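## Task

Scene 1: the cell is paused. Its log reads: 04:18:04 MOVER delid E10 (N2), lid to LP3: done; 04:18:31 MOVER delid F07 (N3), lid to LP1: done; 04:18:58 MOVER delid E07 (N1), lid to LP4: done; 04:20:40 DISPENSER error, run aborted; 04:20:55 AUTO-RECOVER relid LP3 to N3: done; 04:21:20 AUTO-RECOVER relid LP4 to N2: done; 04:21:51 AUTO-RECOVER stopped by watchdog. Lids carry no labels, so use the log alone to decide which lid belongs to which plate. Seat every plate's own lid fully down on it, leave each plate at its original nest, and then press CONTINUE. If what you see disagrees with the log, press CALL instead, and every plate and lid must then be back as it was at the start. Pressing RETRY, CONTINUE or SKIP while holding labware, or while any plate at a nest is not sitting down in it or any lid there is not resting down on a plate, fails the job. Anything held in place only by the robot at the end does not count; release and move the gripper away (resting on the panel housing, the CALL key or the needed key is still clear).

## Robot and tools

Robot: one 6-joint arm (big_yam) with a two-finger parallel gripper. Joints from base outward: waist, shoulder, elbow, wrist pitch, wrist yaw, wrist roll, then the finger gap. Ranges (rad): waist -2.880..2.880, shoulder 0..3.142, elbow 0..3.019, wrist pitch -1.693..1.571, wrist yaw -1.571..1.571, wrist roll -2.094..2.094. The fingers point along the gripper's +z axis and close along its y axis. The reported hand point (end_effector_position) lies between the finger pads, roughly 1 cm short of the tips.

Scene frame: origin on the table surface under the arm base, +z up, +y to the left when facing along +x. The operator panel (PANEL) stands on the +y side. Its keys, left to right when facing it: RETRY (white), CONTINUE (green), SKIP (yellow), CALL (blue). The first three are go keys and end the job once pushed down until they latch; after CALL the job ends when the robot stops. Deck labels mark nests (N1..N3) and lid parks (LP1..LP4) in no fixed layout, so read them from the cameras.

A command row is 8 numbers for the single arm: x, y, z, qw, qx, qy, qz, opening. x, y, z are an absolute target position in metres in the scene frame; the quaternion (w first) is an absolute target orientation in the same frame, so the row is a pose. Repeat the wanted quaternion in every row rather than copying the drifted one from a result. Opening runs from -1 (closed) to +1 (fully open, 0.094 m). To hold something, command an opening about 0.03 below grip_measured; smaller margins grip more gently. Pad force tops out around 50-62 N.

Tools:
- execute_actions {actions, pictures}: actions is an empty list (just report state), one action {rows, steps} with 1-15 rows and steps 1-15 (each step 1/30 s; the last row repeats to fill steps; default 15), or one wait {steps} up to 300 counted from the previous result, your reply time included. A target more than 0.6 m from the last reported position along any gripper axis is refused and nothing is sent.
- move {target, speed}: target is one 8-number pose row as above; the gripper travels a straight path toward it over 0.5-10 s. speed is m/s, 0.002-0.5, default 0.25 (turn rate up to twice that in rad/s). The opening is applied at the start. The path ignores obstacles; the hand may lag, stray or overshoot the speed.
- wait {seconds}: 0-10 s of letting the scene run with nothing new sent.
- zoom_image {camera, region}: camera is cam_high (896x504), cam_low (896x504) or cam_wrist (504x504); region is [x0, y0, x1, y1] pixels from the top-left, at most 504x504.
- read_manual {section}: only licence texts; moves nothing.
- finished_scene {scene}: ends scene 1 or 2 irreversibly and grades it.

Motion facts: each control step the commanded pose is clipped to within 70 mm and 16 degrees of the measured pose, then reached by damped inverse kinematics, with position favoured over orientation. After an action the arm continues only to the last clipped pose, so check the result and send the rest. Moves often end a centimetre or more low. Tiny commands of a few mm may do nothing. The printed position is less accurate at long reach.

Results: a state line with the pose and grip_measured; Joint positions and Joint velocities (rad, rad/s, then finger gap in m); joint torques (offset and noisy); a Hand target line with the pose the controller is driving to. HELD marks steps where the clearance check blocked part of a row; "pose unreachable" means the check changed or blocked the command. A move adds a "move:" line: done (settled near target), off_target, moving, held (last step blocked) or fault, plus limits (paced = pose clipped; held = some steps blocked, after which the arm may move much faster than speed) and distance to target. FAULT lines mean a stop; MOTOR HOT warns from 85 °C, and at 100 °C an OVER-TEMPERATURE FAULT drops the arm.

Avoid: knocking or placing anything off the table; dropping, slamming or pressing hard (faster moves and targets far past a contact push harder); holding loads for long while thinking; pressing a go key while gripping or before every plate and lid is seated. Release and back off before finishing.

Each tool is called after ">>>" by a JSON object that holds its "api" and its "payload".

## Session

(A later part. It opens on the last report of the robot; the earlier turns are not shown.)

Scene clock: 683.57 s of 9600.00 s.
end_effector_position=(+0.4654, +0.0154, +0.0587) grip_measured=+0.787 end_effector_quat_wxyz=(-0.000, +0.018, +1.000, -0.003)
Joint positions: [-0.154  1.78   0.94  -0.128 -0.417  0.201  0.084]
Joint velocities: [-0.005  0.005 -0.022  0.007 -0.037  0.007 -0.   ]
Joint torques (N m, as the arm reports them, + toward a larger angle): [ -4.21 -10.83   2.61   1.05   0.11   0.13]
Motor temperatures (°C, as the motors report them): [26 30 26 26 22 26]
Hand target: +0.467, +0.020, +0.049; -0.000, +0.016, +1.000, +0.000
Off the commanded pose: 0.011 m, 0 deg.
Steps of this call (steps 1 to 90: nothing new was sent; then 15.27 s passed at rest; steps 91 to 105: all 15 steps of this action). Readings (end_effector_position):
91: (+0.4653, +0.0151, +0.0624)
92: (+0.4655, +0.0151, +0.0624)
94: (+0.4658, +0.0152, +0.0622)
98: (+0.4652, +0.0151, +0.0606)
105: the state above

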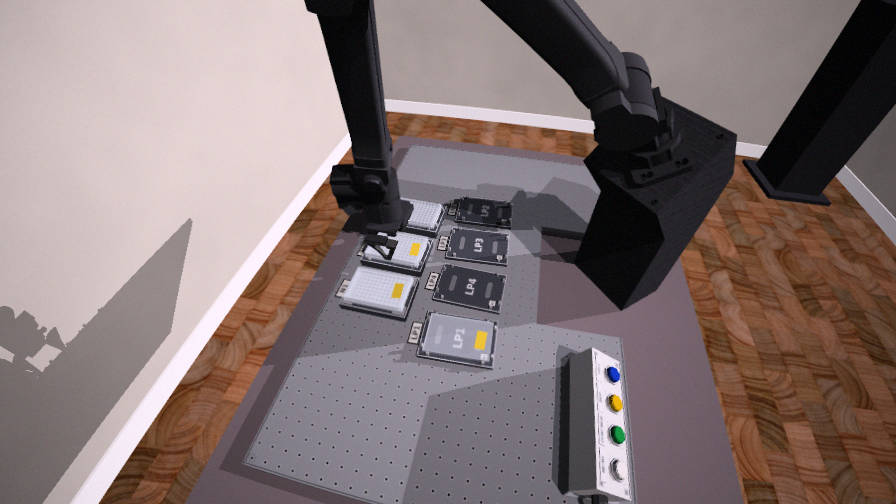

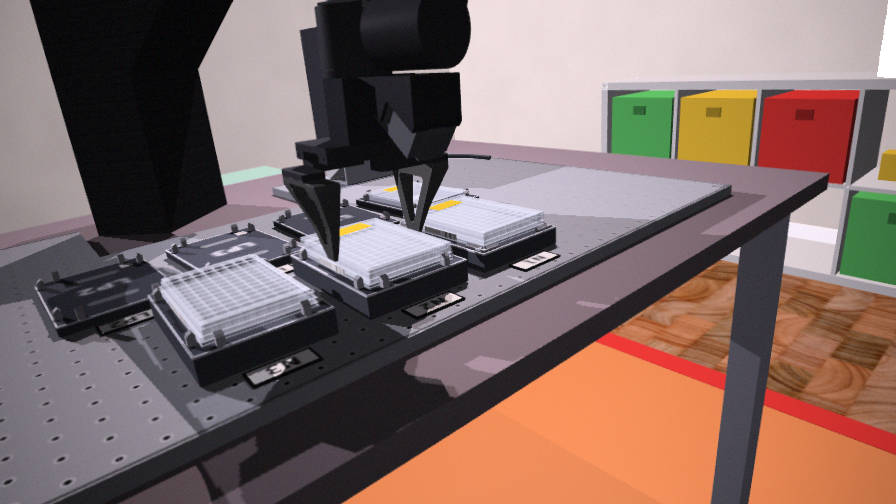

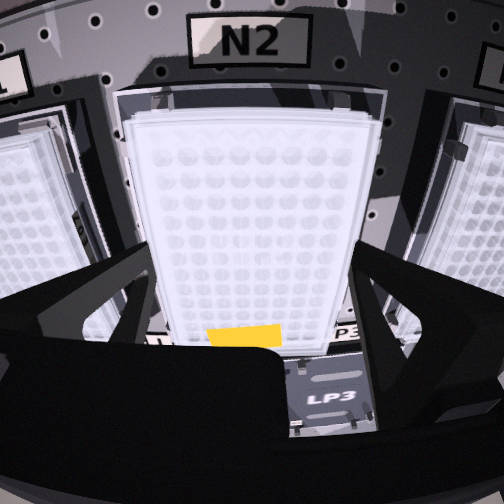

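>>> {"api": "execute_actions", "payload": {"actions": [{"rows": [[0.4654, 0.0154, 0.0587, 0, 0.018, 1, -0.002, 1]], "steps": 12}], "pictures": false}}

>>> {"api": "move", "payload": {"target": [0.4654, 0.0125, 0.1, 0, 0.018, 1, 0, 1], "speed": 0.05}}

>>> {"api": "move", "payload": {"target": [0.285, 0.203, 0.1, 0, 0.01, 1, 0, 1], "speed": 0.2}}

Scene clock: 694.20 s of 9600.00 s.
end_effector_position=(+0.4654, +0.0154, +0.0587) grip_measured=+1.000 end_effector_quat_wxyz=(-0.000, +0.018, +1.000, -0.003)
Joint positions: [-0.154  1.78   0.94  -0.128 -0.417  0.201  0.094]
Joint velocities: [-0.024 -0.005 -0.007 -0.002 -0.051  0.007  0.   ]
Joint torques (N m, as the arm reports them, + toward a larger angle): [ -5.76 -13.15   1.23   0.26  -0.08   0.03]
Motor temperatures (°C, as the motors report them): [26 30 26 26 22 26]
Hand target: +0.465, +0.015, +0.059; -0.000, +0.018, +1.000, -0.002
Off the commanded pose: 0.000 m, 0 deg.
Steps of this call (steps 1 to 90: nothing new was sent; then 7.23 s passed at rest; steps 91 to 102: all 12 steps of this action). Readings (end_effector_position):
91: (+0.4654, +0.0154, +0.0587)
92: (+0.4654, +0.0154, +0.0587)
94: (+0.4654, +0.0154, +0.0587)
98: (+0.4654, +0.0154, +0.0587)
102: the state above

Scene clock: 695.57 s of 9600.00 s.
end_effector_position=(+0.4652, +0.0148, +0.0924) grip_measured=+1.000 end_effector_quat_wxyz=(-0.001, +0.018, +1.000, +0.001)
Joint positions: [-0.189  1.695  0.907 -0.194 -0.446  0.17   0.094]
Joint velocities: [ 0.005 -0.015 -0.007 -0.002  0.007  0.007  0.   ]
Joint torques (N m, as the arm reports them, + toward a larger angle): [ -4.99 -14.14   1.    -0.02  -0.17  -0.06]
Motor temperatures (°C, as the motors report them): [26 30 26 26 22 26]
Hand target: +0.465, +0.012, +0.100; +0.000, +0.018, +1.000, -0.000
Off the commanded pose: 0.008 m, 0 deg.
move: done

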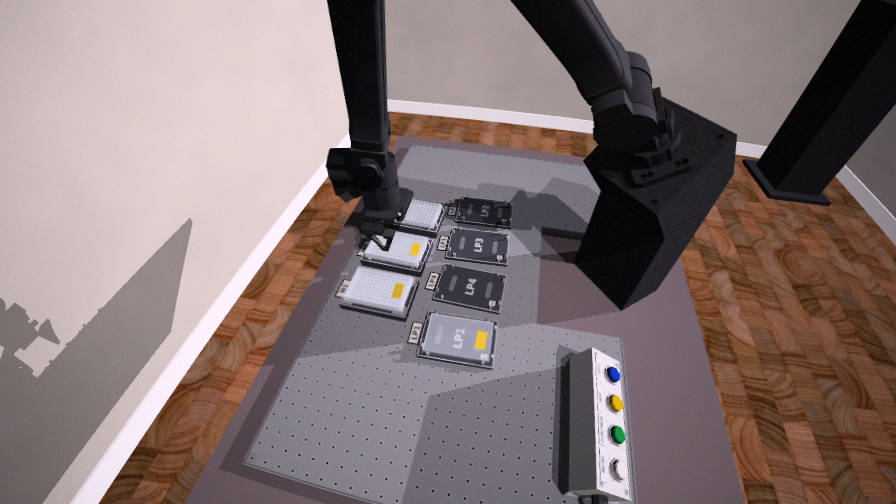

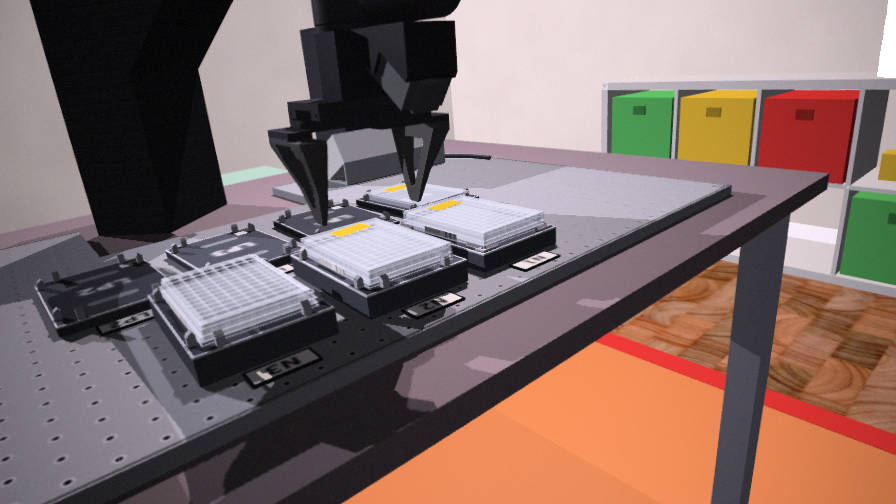

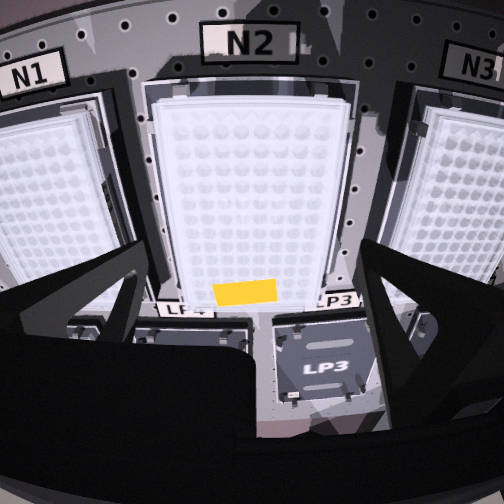

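Scene clock: 697.40 s of 9600.00 s.
end_effector_position=(+0.2767, +0.1995, +0.0962) grip_measured=+1.000 end_effector_quat_wxyz=(-0.013, +0.006, +1.000, -0.003)
Joint positions: [ 0.428  1.449  0.533  0.041 -0.069  0.647  0.094]
Joint velocities: [-0.005 -0.015  0.002 -0.012  0.007 -0.022  0.   ]
Joint torques (N m, as the arm reports them, + toward a larger angle): [ -0.87 -10.88  -1.47   0.91   0.16   0.11]
Motor temperatures (°C, as the motors report them): [26 30 26 26 22 26]
Hand target: +0.281, +0.201, +0.101; -0.002, +0.012, +1.000, +0.003
Off the commanded pose: 0.010 m, 2 deg.
move: done

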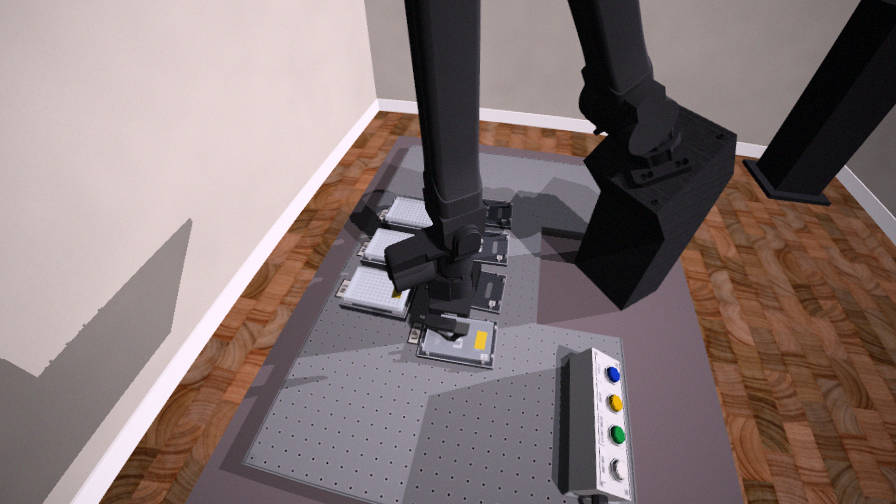

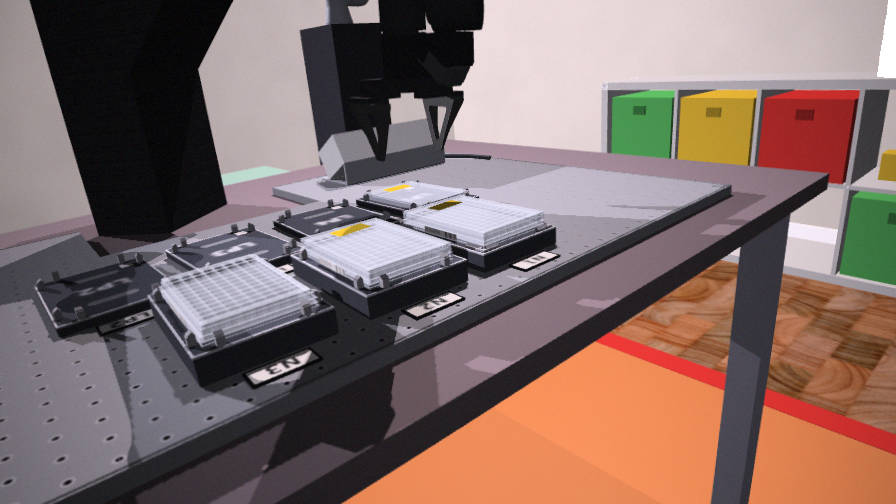

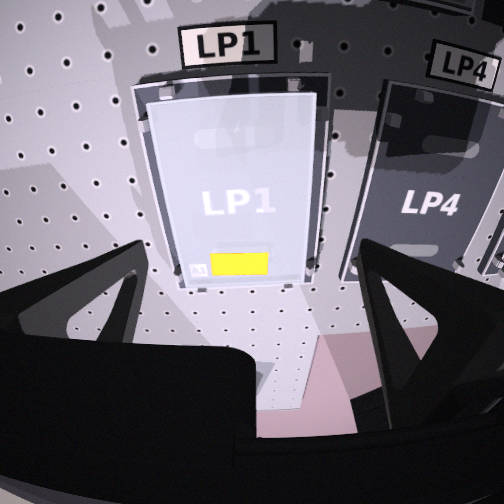

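>>> {"api": "move", "payload": {"target": [0.276, 0.211, 0.05, 0, -0.008, 1, 0, 1], "speed": 0.05}}

Scene clock: 710.67 s of 9600.00 s.
end_effector_position=(+0.2778, +0.2082, +0.0551) grip_measured=+1.000 end_effector_quat_wxyz=(-0.000, -0.005, +1.000, -0.002)
Joint positions: [ 0.46   1.605  0.588  0.163 -0.034  0.65   0.094]
Joint velocities: [ 0.005 -0.005 -0.012 -0.012  0.007  0.037  0.   ]
Joint torques (N m, as the arm reports them, + toward a larger angle): [ 0.03 -8.47 -0.92  0.9   0.18  0.11]
Motor temperatures (°C, as the motors report them): [26 30 26 26 22 26]
Hand target: +0.276, +0.212, +0.050; -0.000, -0.008, +1.000, +0.000
Off the commanded pose: 0.006 m, 0 deg.
After step 90, 9.00 s passed at rest.
move: done

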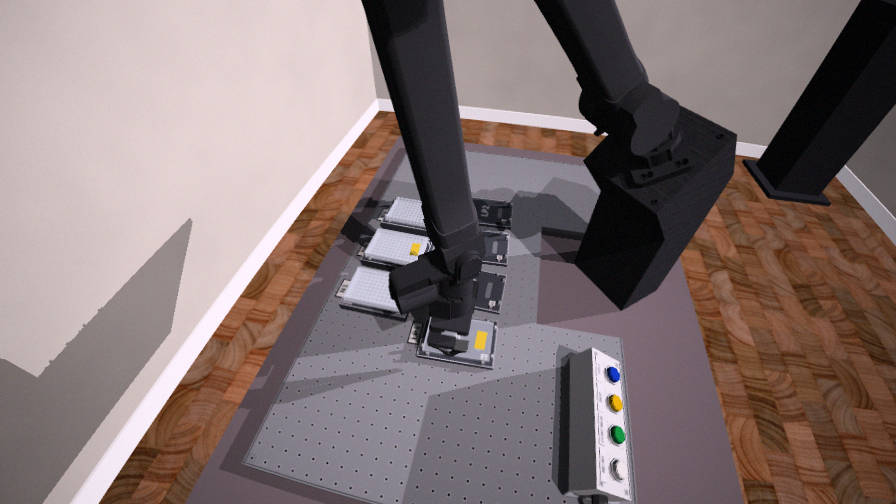

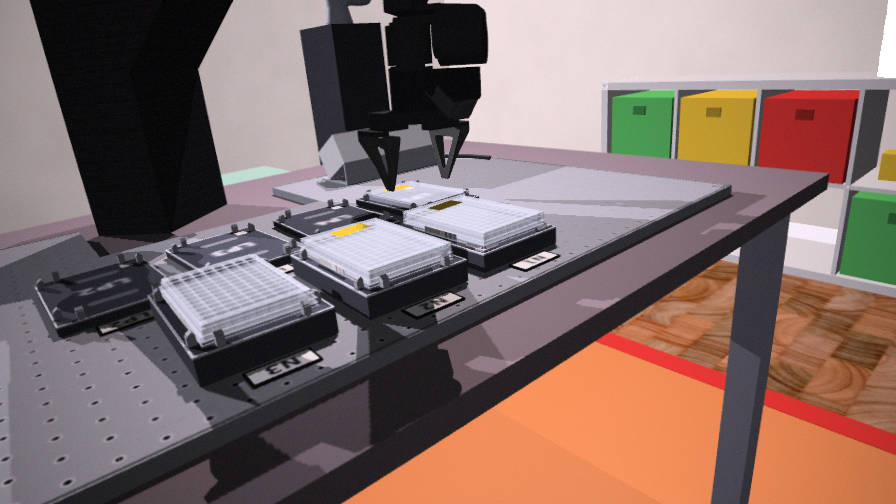

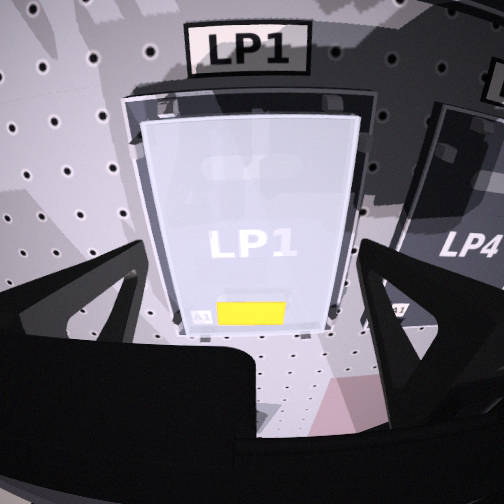

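>>> {"api": "move", "payload": {"target": [0.271, 0.2105, 0.043, 0, -0.026, 1, 0, 1], "speed": 0.02}}

Scene clock: 722.00 s of 9600.00 s.
end_effector_position=(+0.2739, +0.2076, +0.0485) grip_measured=+1.000 end_effector_quat_wxyz=(+0.001, -0.017, +1.000, -0.002)
Joint positions: [ 0.467  1.631  0.588  0.192 -0.029  0.632  0.094]
Joint velocities: [ 0.015 -0.005 -0.017  0.012 -0.022 -0.022  0.   ]
Joint torques (N m, as the arm reports them, + toward a larger angle): [ 0.2  -9.05 -1.26  0.93  0.14 -0.05]
Motor temperatures (°C, as the motors report them): [26 30 26 26 22 26]
Hand target: +0.271, +0.211, +0.043; -0.000, -0.026, +1.000, -0.000
Off the commanded pose: 0.007 m, 1 deg.
After step 90, 7.07 s passed at rest.
move: done

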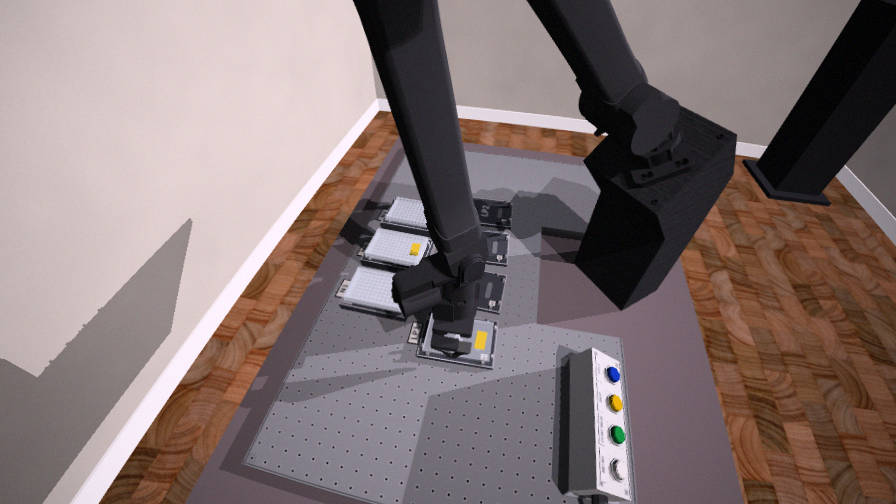

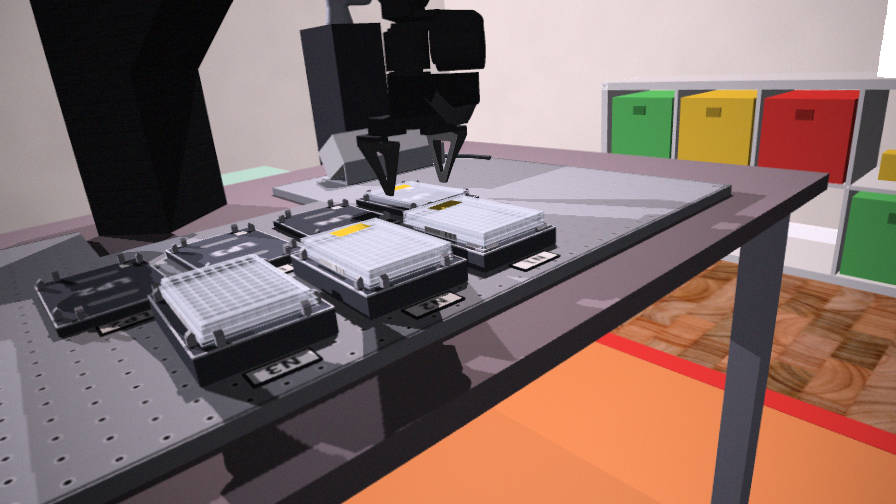

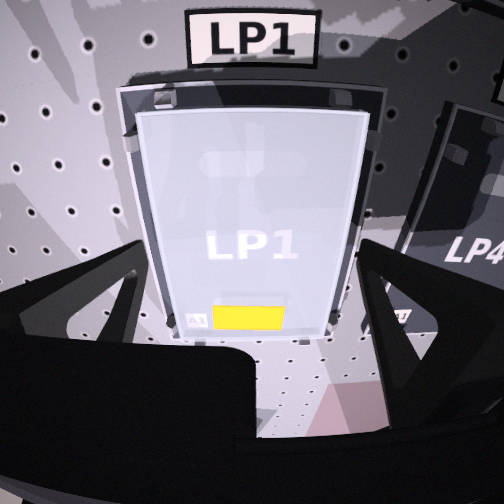

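>>> {"api": "execute_actions", "payload": {"actions": [{"rows": [[0.2712, 0.2105, 0.042, 0, -0.02, 1, 0, 1],[0.2714, 0.2105, 0.041, 0, -0.02, 1, 0, 1],[0.2716, 0.2105, 0.04, 0, -0.02, 1, 0, 1],[0.2718, 0.2105, 0.039, 0, -0.02, 1, 0, 1],[0.272, 0.2105, 0.038, 0, -0.02, 1, 0, 1],[0.272, 0.2105, 0.037, 0, -0.02, 1, 0, 1],[0.272, 0.2105, 0.036, 0, -0.02, 1, 0, 1],[0.272, 0.2105, 0.035, 0, -0.02, 1, 0, 1],[0.272, 0.2105, 0.034, 0, -0.02, 1, 0, 1],[0.272, 0.2105, 0.033, 0, -0.02, 1, 0, 1],[0.272, 0.2105, 0.032, 0, -0.02, 1, 0, 1],[0.272, 0.2105, 0.031, 0, -0.02, 1, 0, 1]], "steps": 15}]}}

Scene clock: 735.23 s of 9600.00 s.
end_effector_position=(+0.2747, +0.2077, +0.0370) grip_measured=+1.000 end_effector_quat_wxyz=(+0.001, -0.017, +1.000, -0.002)
Joint positions: [ 0.467  1.673  0.607  0.214 -0.029  0.631  0.094]
Joint velocities: [-0.015 -0.015 -0.002  0.012 -0.081  0.022  0.   ]
Joint torques (N m, as the arm reports them, + toward a larger angle): [-0.41 -8.37 -1.53  1.03  0.08  0.04]
Motor temperatures (°C, as the motors report them): [26 30 26 26 22 26]
Hand target: +0.272, +0.211, +0.031; -0.000, -0.020, +1.000, +0.000
Off the commanded pose: 0.007 m, 0 deg.
Steps of this call (steps 1 to 90: nothing new was sent; then 9.73 s passed at rest; steps 91 to 105: all 15 steps of this action). Readings (end_effector_position):
91: (+0.2740, +0.2077, +0.0485)
92: (+0.2739, +0.2076, +0.0483)
94: (+0.2741, +0.2077, +0.0473)
98: (+0.2751, +0.2083, +0.0430)
105: the state above

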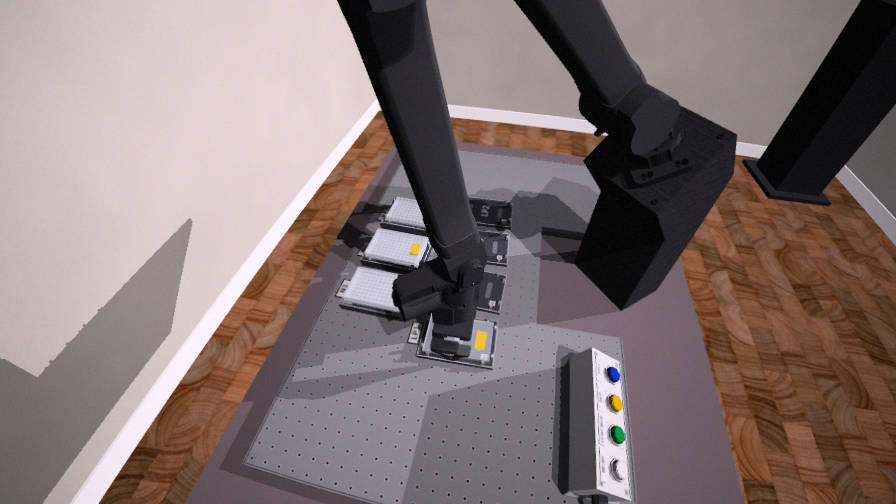

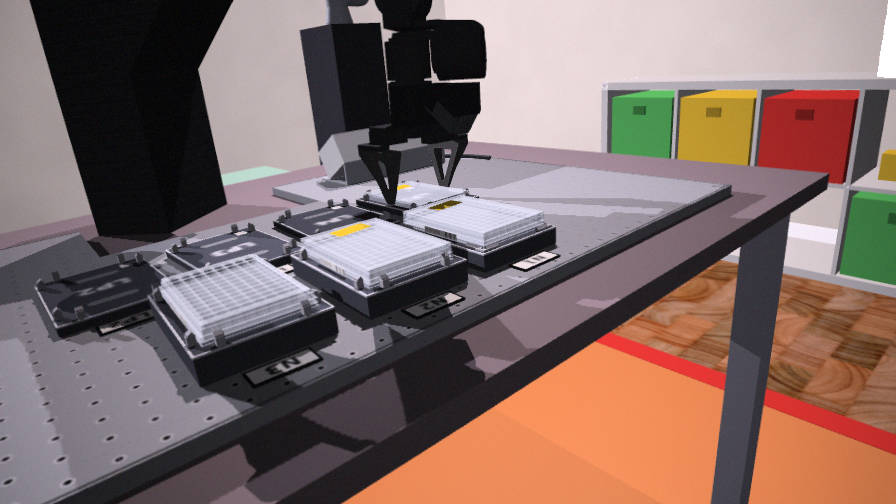

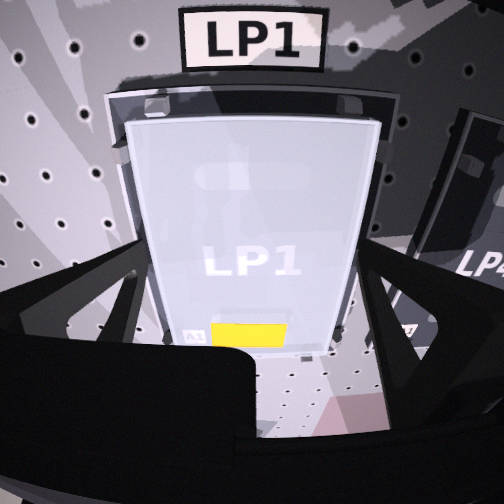

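>>> {"api": "execute_actions", "payload": {"actions": [{"rows": [[0.272, 0.2105, 0.0305, 0, -0.02, 1, 0, 1],[0.272, 0.2105, 0.03, 0, -0.02, 1, 0, 1],[0.272, 0.2105, 0.0295, 0, -0.02, 1, 0, 1],[0.272, 0.2105, 0.029, 0, -0.02, 1, 0, 1]], "steps": 15}], "pictures": false}}

Scene clock: 748.57 s of 9600.00 s.
end_effector_position=(+0.2748, +0.2078, +0.0370) grip_measured=+1.000 end_effector_quat_wxyz=(+0.001, -0.017, +1.000, -0.002)
Joint positions: [ 0.467  1.673  0.607  0.215 -0.028  0.631  0.094]
Joint velocities: [ 0.005  0.005 -0.017  0.002 -0.022 -0.007  0.   ]
Joint torques (N m, as the arm reports them, + toward a larger angle): [-0.12 -7.55 -1.3   1.04  0.17  0.06]
Motor temperatures (°C, as the motors report them): [26 30 26 26 22 26]
Hand target: +0.272, +0.211, +0.029; -0.000, -0.020, +1.000, -0.000
Off the commanded pose: 0.009 m, 0 deg.
Steps of this call (steps 1 to 90: nothing new was sent; then 9.83 s passed at rest; steps 91 to 105: all 15 steps of this action). Readings (end_effector_position):
91: (+0.2747, +0.2077, +0.0370)
92: (+0.2747, +0.2077, +0.0370)
94: (+0.2748, +0.2077, +0.0370)
98: (+0.2748, +0.2078, +0.0370)
105: the state above

>>> {"api": "execute_actions", "payload": {"actions": [{"rows": [[0.272, 0.2105, 0.034, 0, -0.02, 1, 0, 1],[0.272, 0.2105, 0.034, 0, -0.02, 1, 0, 1],[0.272, 0.2105, 0.034, 0, -0.02, 1, 0, 1],[0.272, 0.2105, 0.034, 0, -0.02, 1, 0, 0.76]], "steps": 15}], "pictures": false}}

>>> {"api": "move", "payload": {"target": [0.2755, 0.206, 0.075, 0, -0.017, 1, 0, 0.76], "speed": 0.03}}

Scene clock: 759.60 s of 9600.00 s.
end_effector_position=(+0.2747, +0.2080, +0.0370) grip_measured=+0.786 end_effector_quat_wxyz=(+0.001, -0.018, +1.000, -0.002)
Joint positions: [ 0.467  1.673  0.607  0.215 -0.028  0.631  0.084]
Joint velocities: [-0.024 -0.005 -0.007 -0.007 -0.007  0.007 -0.001]
Joint torques (N m, as the arm reports them, + toward a larger angle): [  0.06 -10.28  -1.93   0.73   0.07   0.03]
Motor temperatures (°C, as the motors report them): [26 30 26 26 22 26]
Hand target: +0.272, +0.211, +0.034; -0.000, -0.020, +1.000, +0.000
Off the commanded pose: 0.005 m, 0 deg.
Steps of this call (steps 1 to 90: nothing new was sent; then 7.53 s passed at rest; steps 91 to 105: all 15 steps of this action). Readings (end_effector_position):
91: (+0.2748, +0.2078, +0.0370)
92: (+0.2748, +0.2078, +0.0370)
94: (+0.2748, +0.2078, +0.0370)
98: (+0.2747, +0.2080, +0.0370)
105: the state above

Scene clock: 761.40 s of 9600.00 s.
end_effector_position=(+0.2767, +0.2116, +0.0700) grip_measured=+0.786 end_effector_quat_wxyz=(+0.002, -0.017, +1.000, +0.004)
Joint positions: [ 0.465  1.55   0.562  0.147 -0.038  0.631  0.084]
Joint velocities: [-0.044 -0.015 -0.012  0.007  0.022  0.007 -0.001]
Joint torques (N m, as the arm reports them, + toward a larger angle): [ -1.66 -11.99  -2.63  -0.08  -0.07  -0.05]
Motor temperatures (°C, as the motors report them): [26 30 26 26 22 26]
Hand target: +0.275, +0.205, +0.075; +0.000, -0.017, +1.000, -0.000
Off the commanded pose: 0.008 m, 1 deg.
move: done

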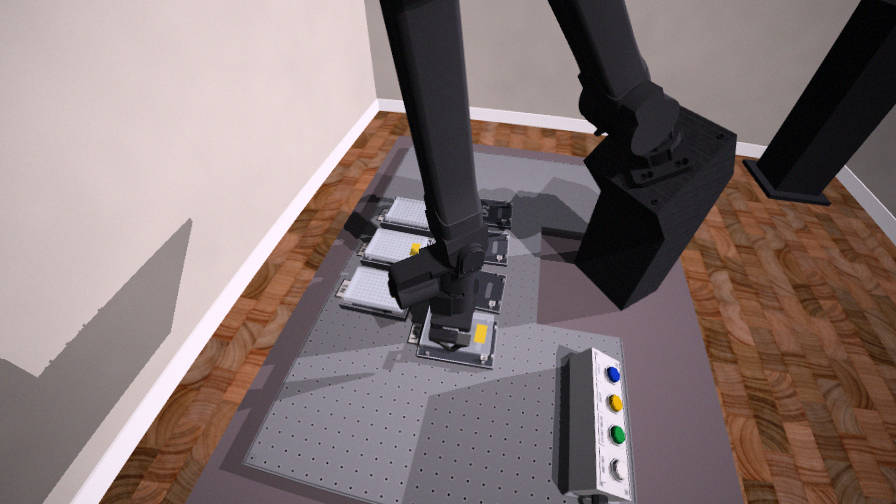

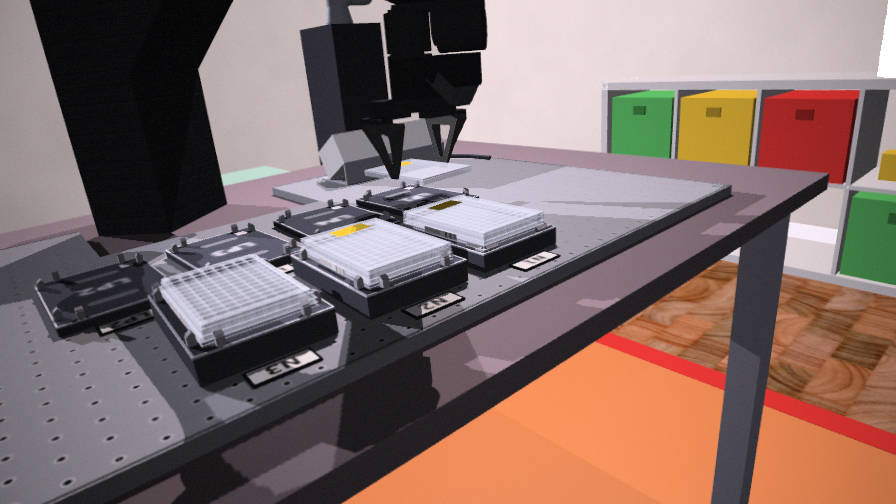

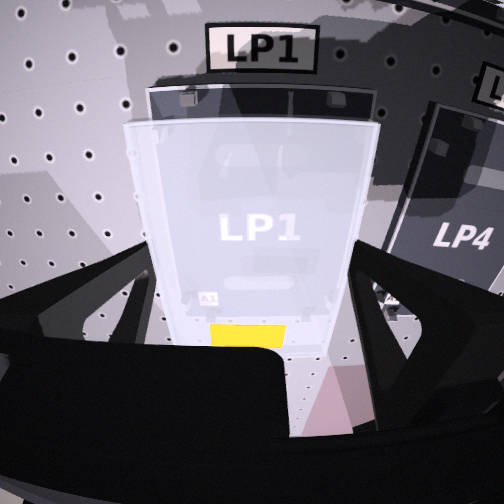

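>>> {"api": "execute_actions", "payload": {"actions": []}}

Scene clock: 793.13 s of 9600.00 s.
end_effector_position=(+0.2767, +0.2116, +0.0700) grip_measured=+0.786 end_effector_quat_wxyz=(+0.002, -0.017, +1.000, +0.004)
Joint positions: [ 0.465  1.55   0.562  0.147 -0.038  0.631  0.084]
Joint velocities: [-0.005 -0.005 -0.002 -0.002 -0.066 -0.037  0.001]
Joint torques (N m, as the arm reports them, + toward a larger angle): [ -0.87 -11.83  -2.66  -0.06  -0.11  -0.06]
Motor temperatures (°C, as the motors report them): [26 30 26 25 22 26]
Hand target: +0.275, +0.205, +0.075; +0.000, -0.017, +1.000, -0.000
Off the commanded pose: 0.008 m, 1 deg.
Steps of this call (steps 1 to 90: nothing new was sent; then 28.73 s passed at rest). Readings (end_effector_position):
1: (+0.2767, +0.2116, +0.0700)
2: (+0.2767, +0.2116, +0.0700)
4: (+0.2767, +0.2116, +0.0700)
8: (+0.2767, +0.2116, +0.0700)
90: the state above

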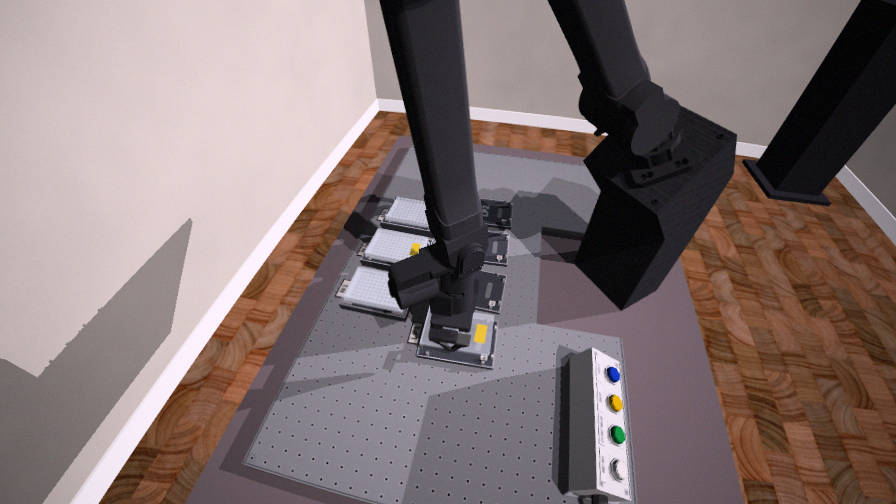

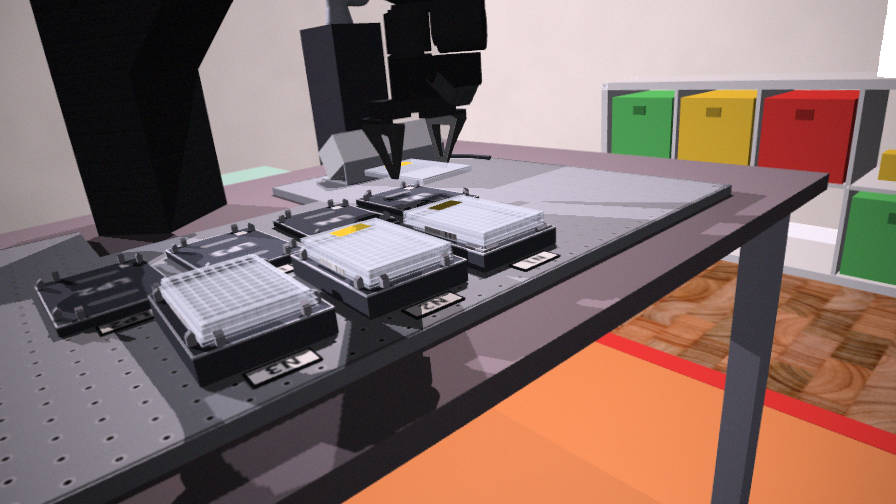

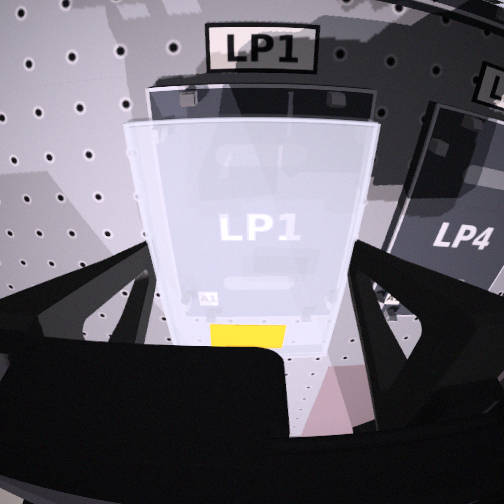

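>>> {"api": "move", "payload": {"target": [0.277,0.205,0.12,0,-0.017,1,0,0.76], "speed": 0.08}}

>>> {"api": "move", "payload": {"target": [0.462,-0.118,0.12,0,0.017,1,0,0.76], "speed": 0.12}}

>>> {"api": "move", "payload": {"target": [0.4655,-0.1135,0.066,0,0.017,1,0,0.76], "speed": 0.03}}

Scene clock: 811.43 s of 9600.00 s.
end_effector_position=(+0.2770, +0.2087, +0.1169) grip_measured=+0.786 end_effector_quat_wxyz=(+0.002, -0.016, +1.000, +0.003)
Joint positions: [ 0.452  1.364  0.507  0.014 -0.045  0.623  0.084]
Joint velocities: [ 0.005  0.005  0.002 -0.022  0.051  0.022  0.002]
Joint torques (N m, as the arm reports them, + toward a larger angle): [ -0.88 -10.49  -0.68  -0.01  -0.11  -0.12]
Motor temperatures (°C, as the motors report them): [26 30 26 25 22 26]
Hand target: +0.277, +0.204, +0.120; +0.000, -0.017, +1.000, -0.000
Off the commanded pose: 0.005 m, 0 deg.
After step 90, 14.33 s passed at rest.
move: done

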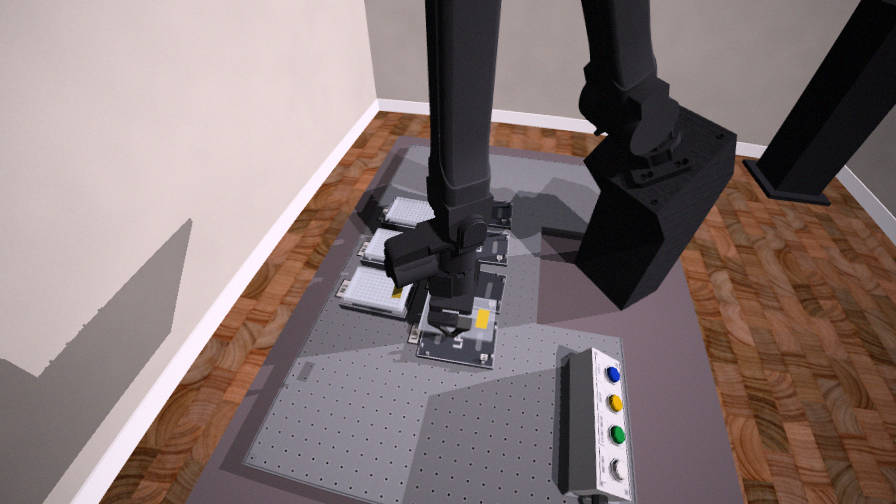

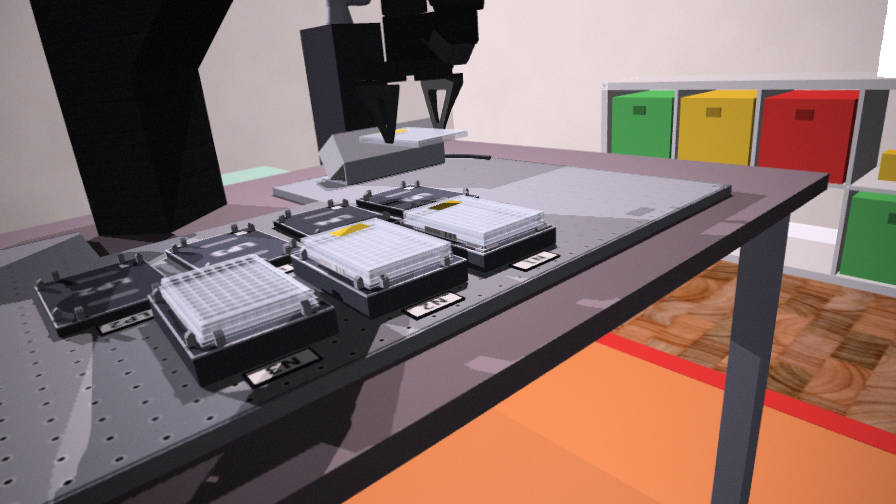

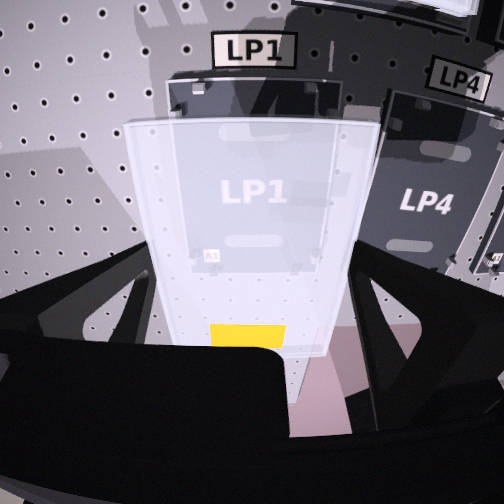

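Scene clock: 814.93 s of 9600.00 s.
end_effector_position=(+0.4693, -0.1102, +0.1215) grip_measured=+0.786 end_effector_quat_wxyz=(+0.009, +0.013, +1.000, -0.004)
Joint positions: [-0.456  1.8    0.966 -0.254 -0.571 -0.094  0.084]
Joint velocities: [ 0.005 -0.015 -0.007  0.002  0.037 -0.081  0.001]
Joint torques (N m, as the arm reports them, + toward a larger angle): [ -7.91 -10.87   3.99  -0.13  -0.15  -0.04]
Motor temperatures (°C, as the motors report them): [26 30 26 25 22 26]
Hand target: +0.469, -0.116, +0.118; +0.003, +0.014, +1.000, -0.004
Off the commanded pose: 0.011 m, 1 deg.
move: off_target

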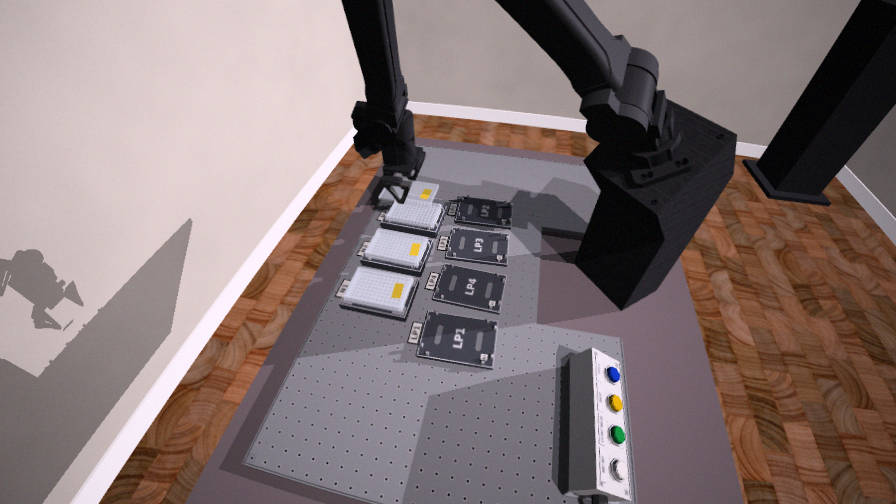

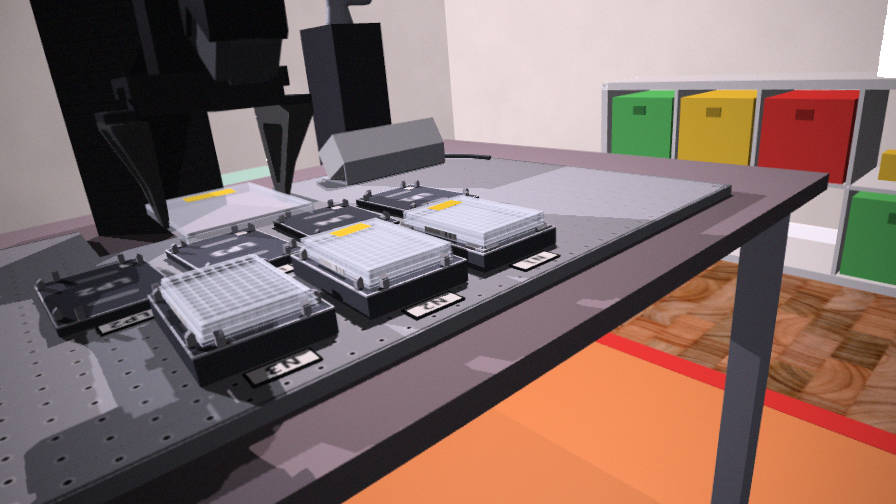

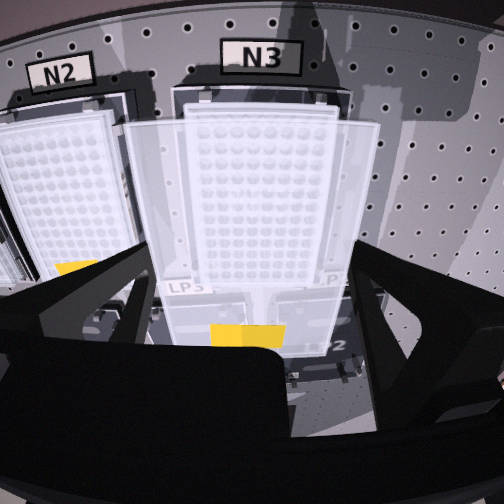

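Scene clock: 817.10 s of 9600.00 s.
end_effector_position=(+0.4626, -0.1162, +0.0758) grip_measured=+0.786 end_effector_quat_wxyz=(-0.001, +0.020, +1.000, -0.002)
Joint positions: [-0.417  1.915  1.003 -0.177 -0.555 -0.049  0.084]
Joint velocities: [-0.034 -0.005 -0.017  0.002 -0.007  0.081  0.   ]
Joint torques (N m, as the arm reports them, + toward a larger angle): [ -7.03 -10.67   3.04   0.91   0.     0.13]
Motor temperatures (°C, as the motors report them): [26 30 26 25 22 26]
Hand target: +0.466, -0.113, +0.066; -0.000, +0.017, +1.000, +0.000
Off the commanded pose: 0.011 m, 0 deg.
move: off_target

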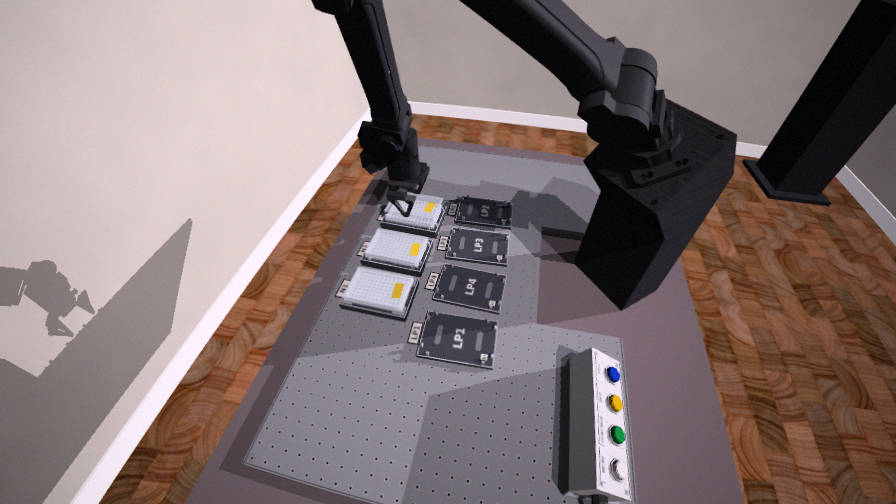

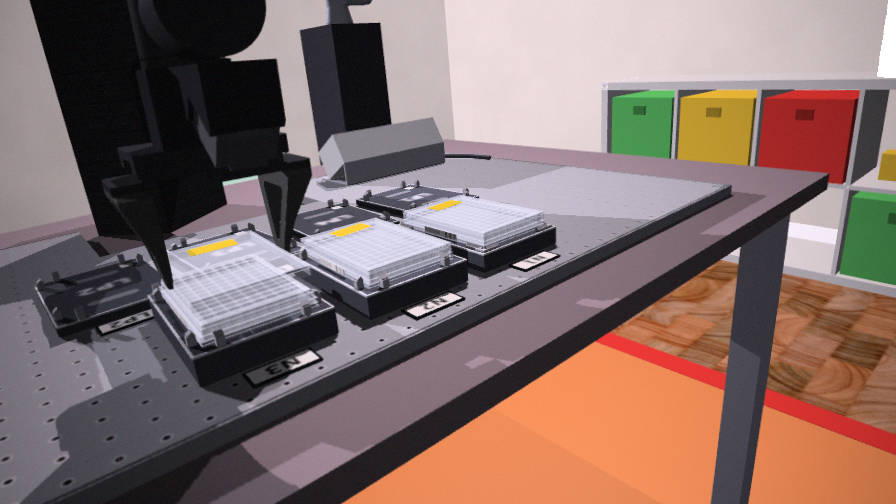

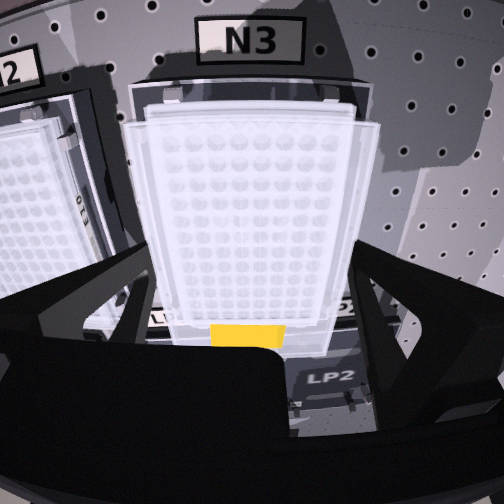

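>>> {"api": "zoom_image", "payload": {"camera": "cam_wrist", "region": [100, 70, 400, 360]}}

Region (100, 70, 400, 360) of cam_wrist's 504x504 image, scaled by 1.680, with more detail than that image has; it fills the top 487 rows of this view, and the rest is white.

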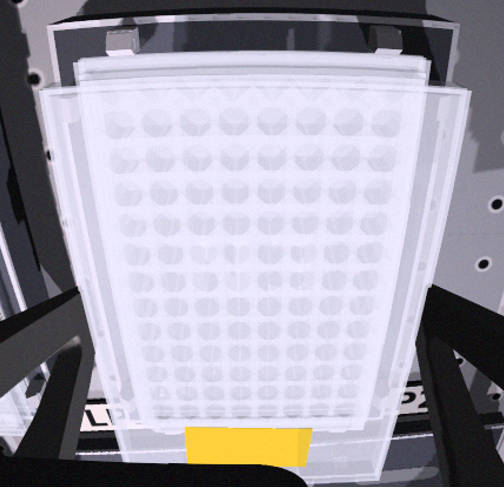

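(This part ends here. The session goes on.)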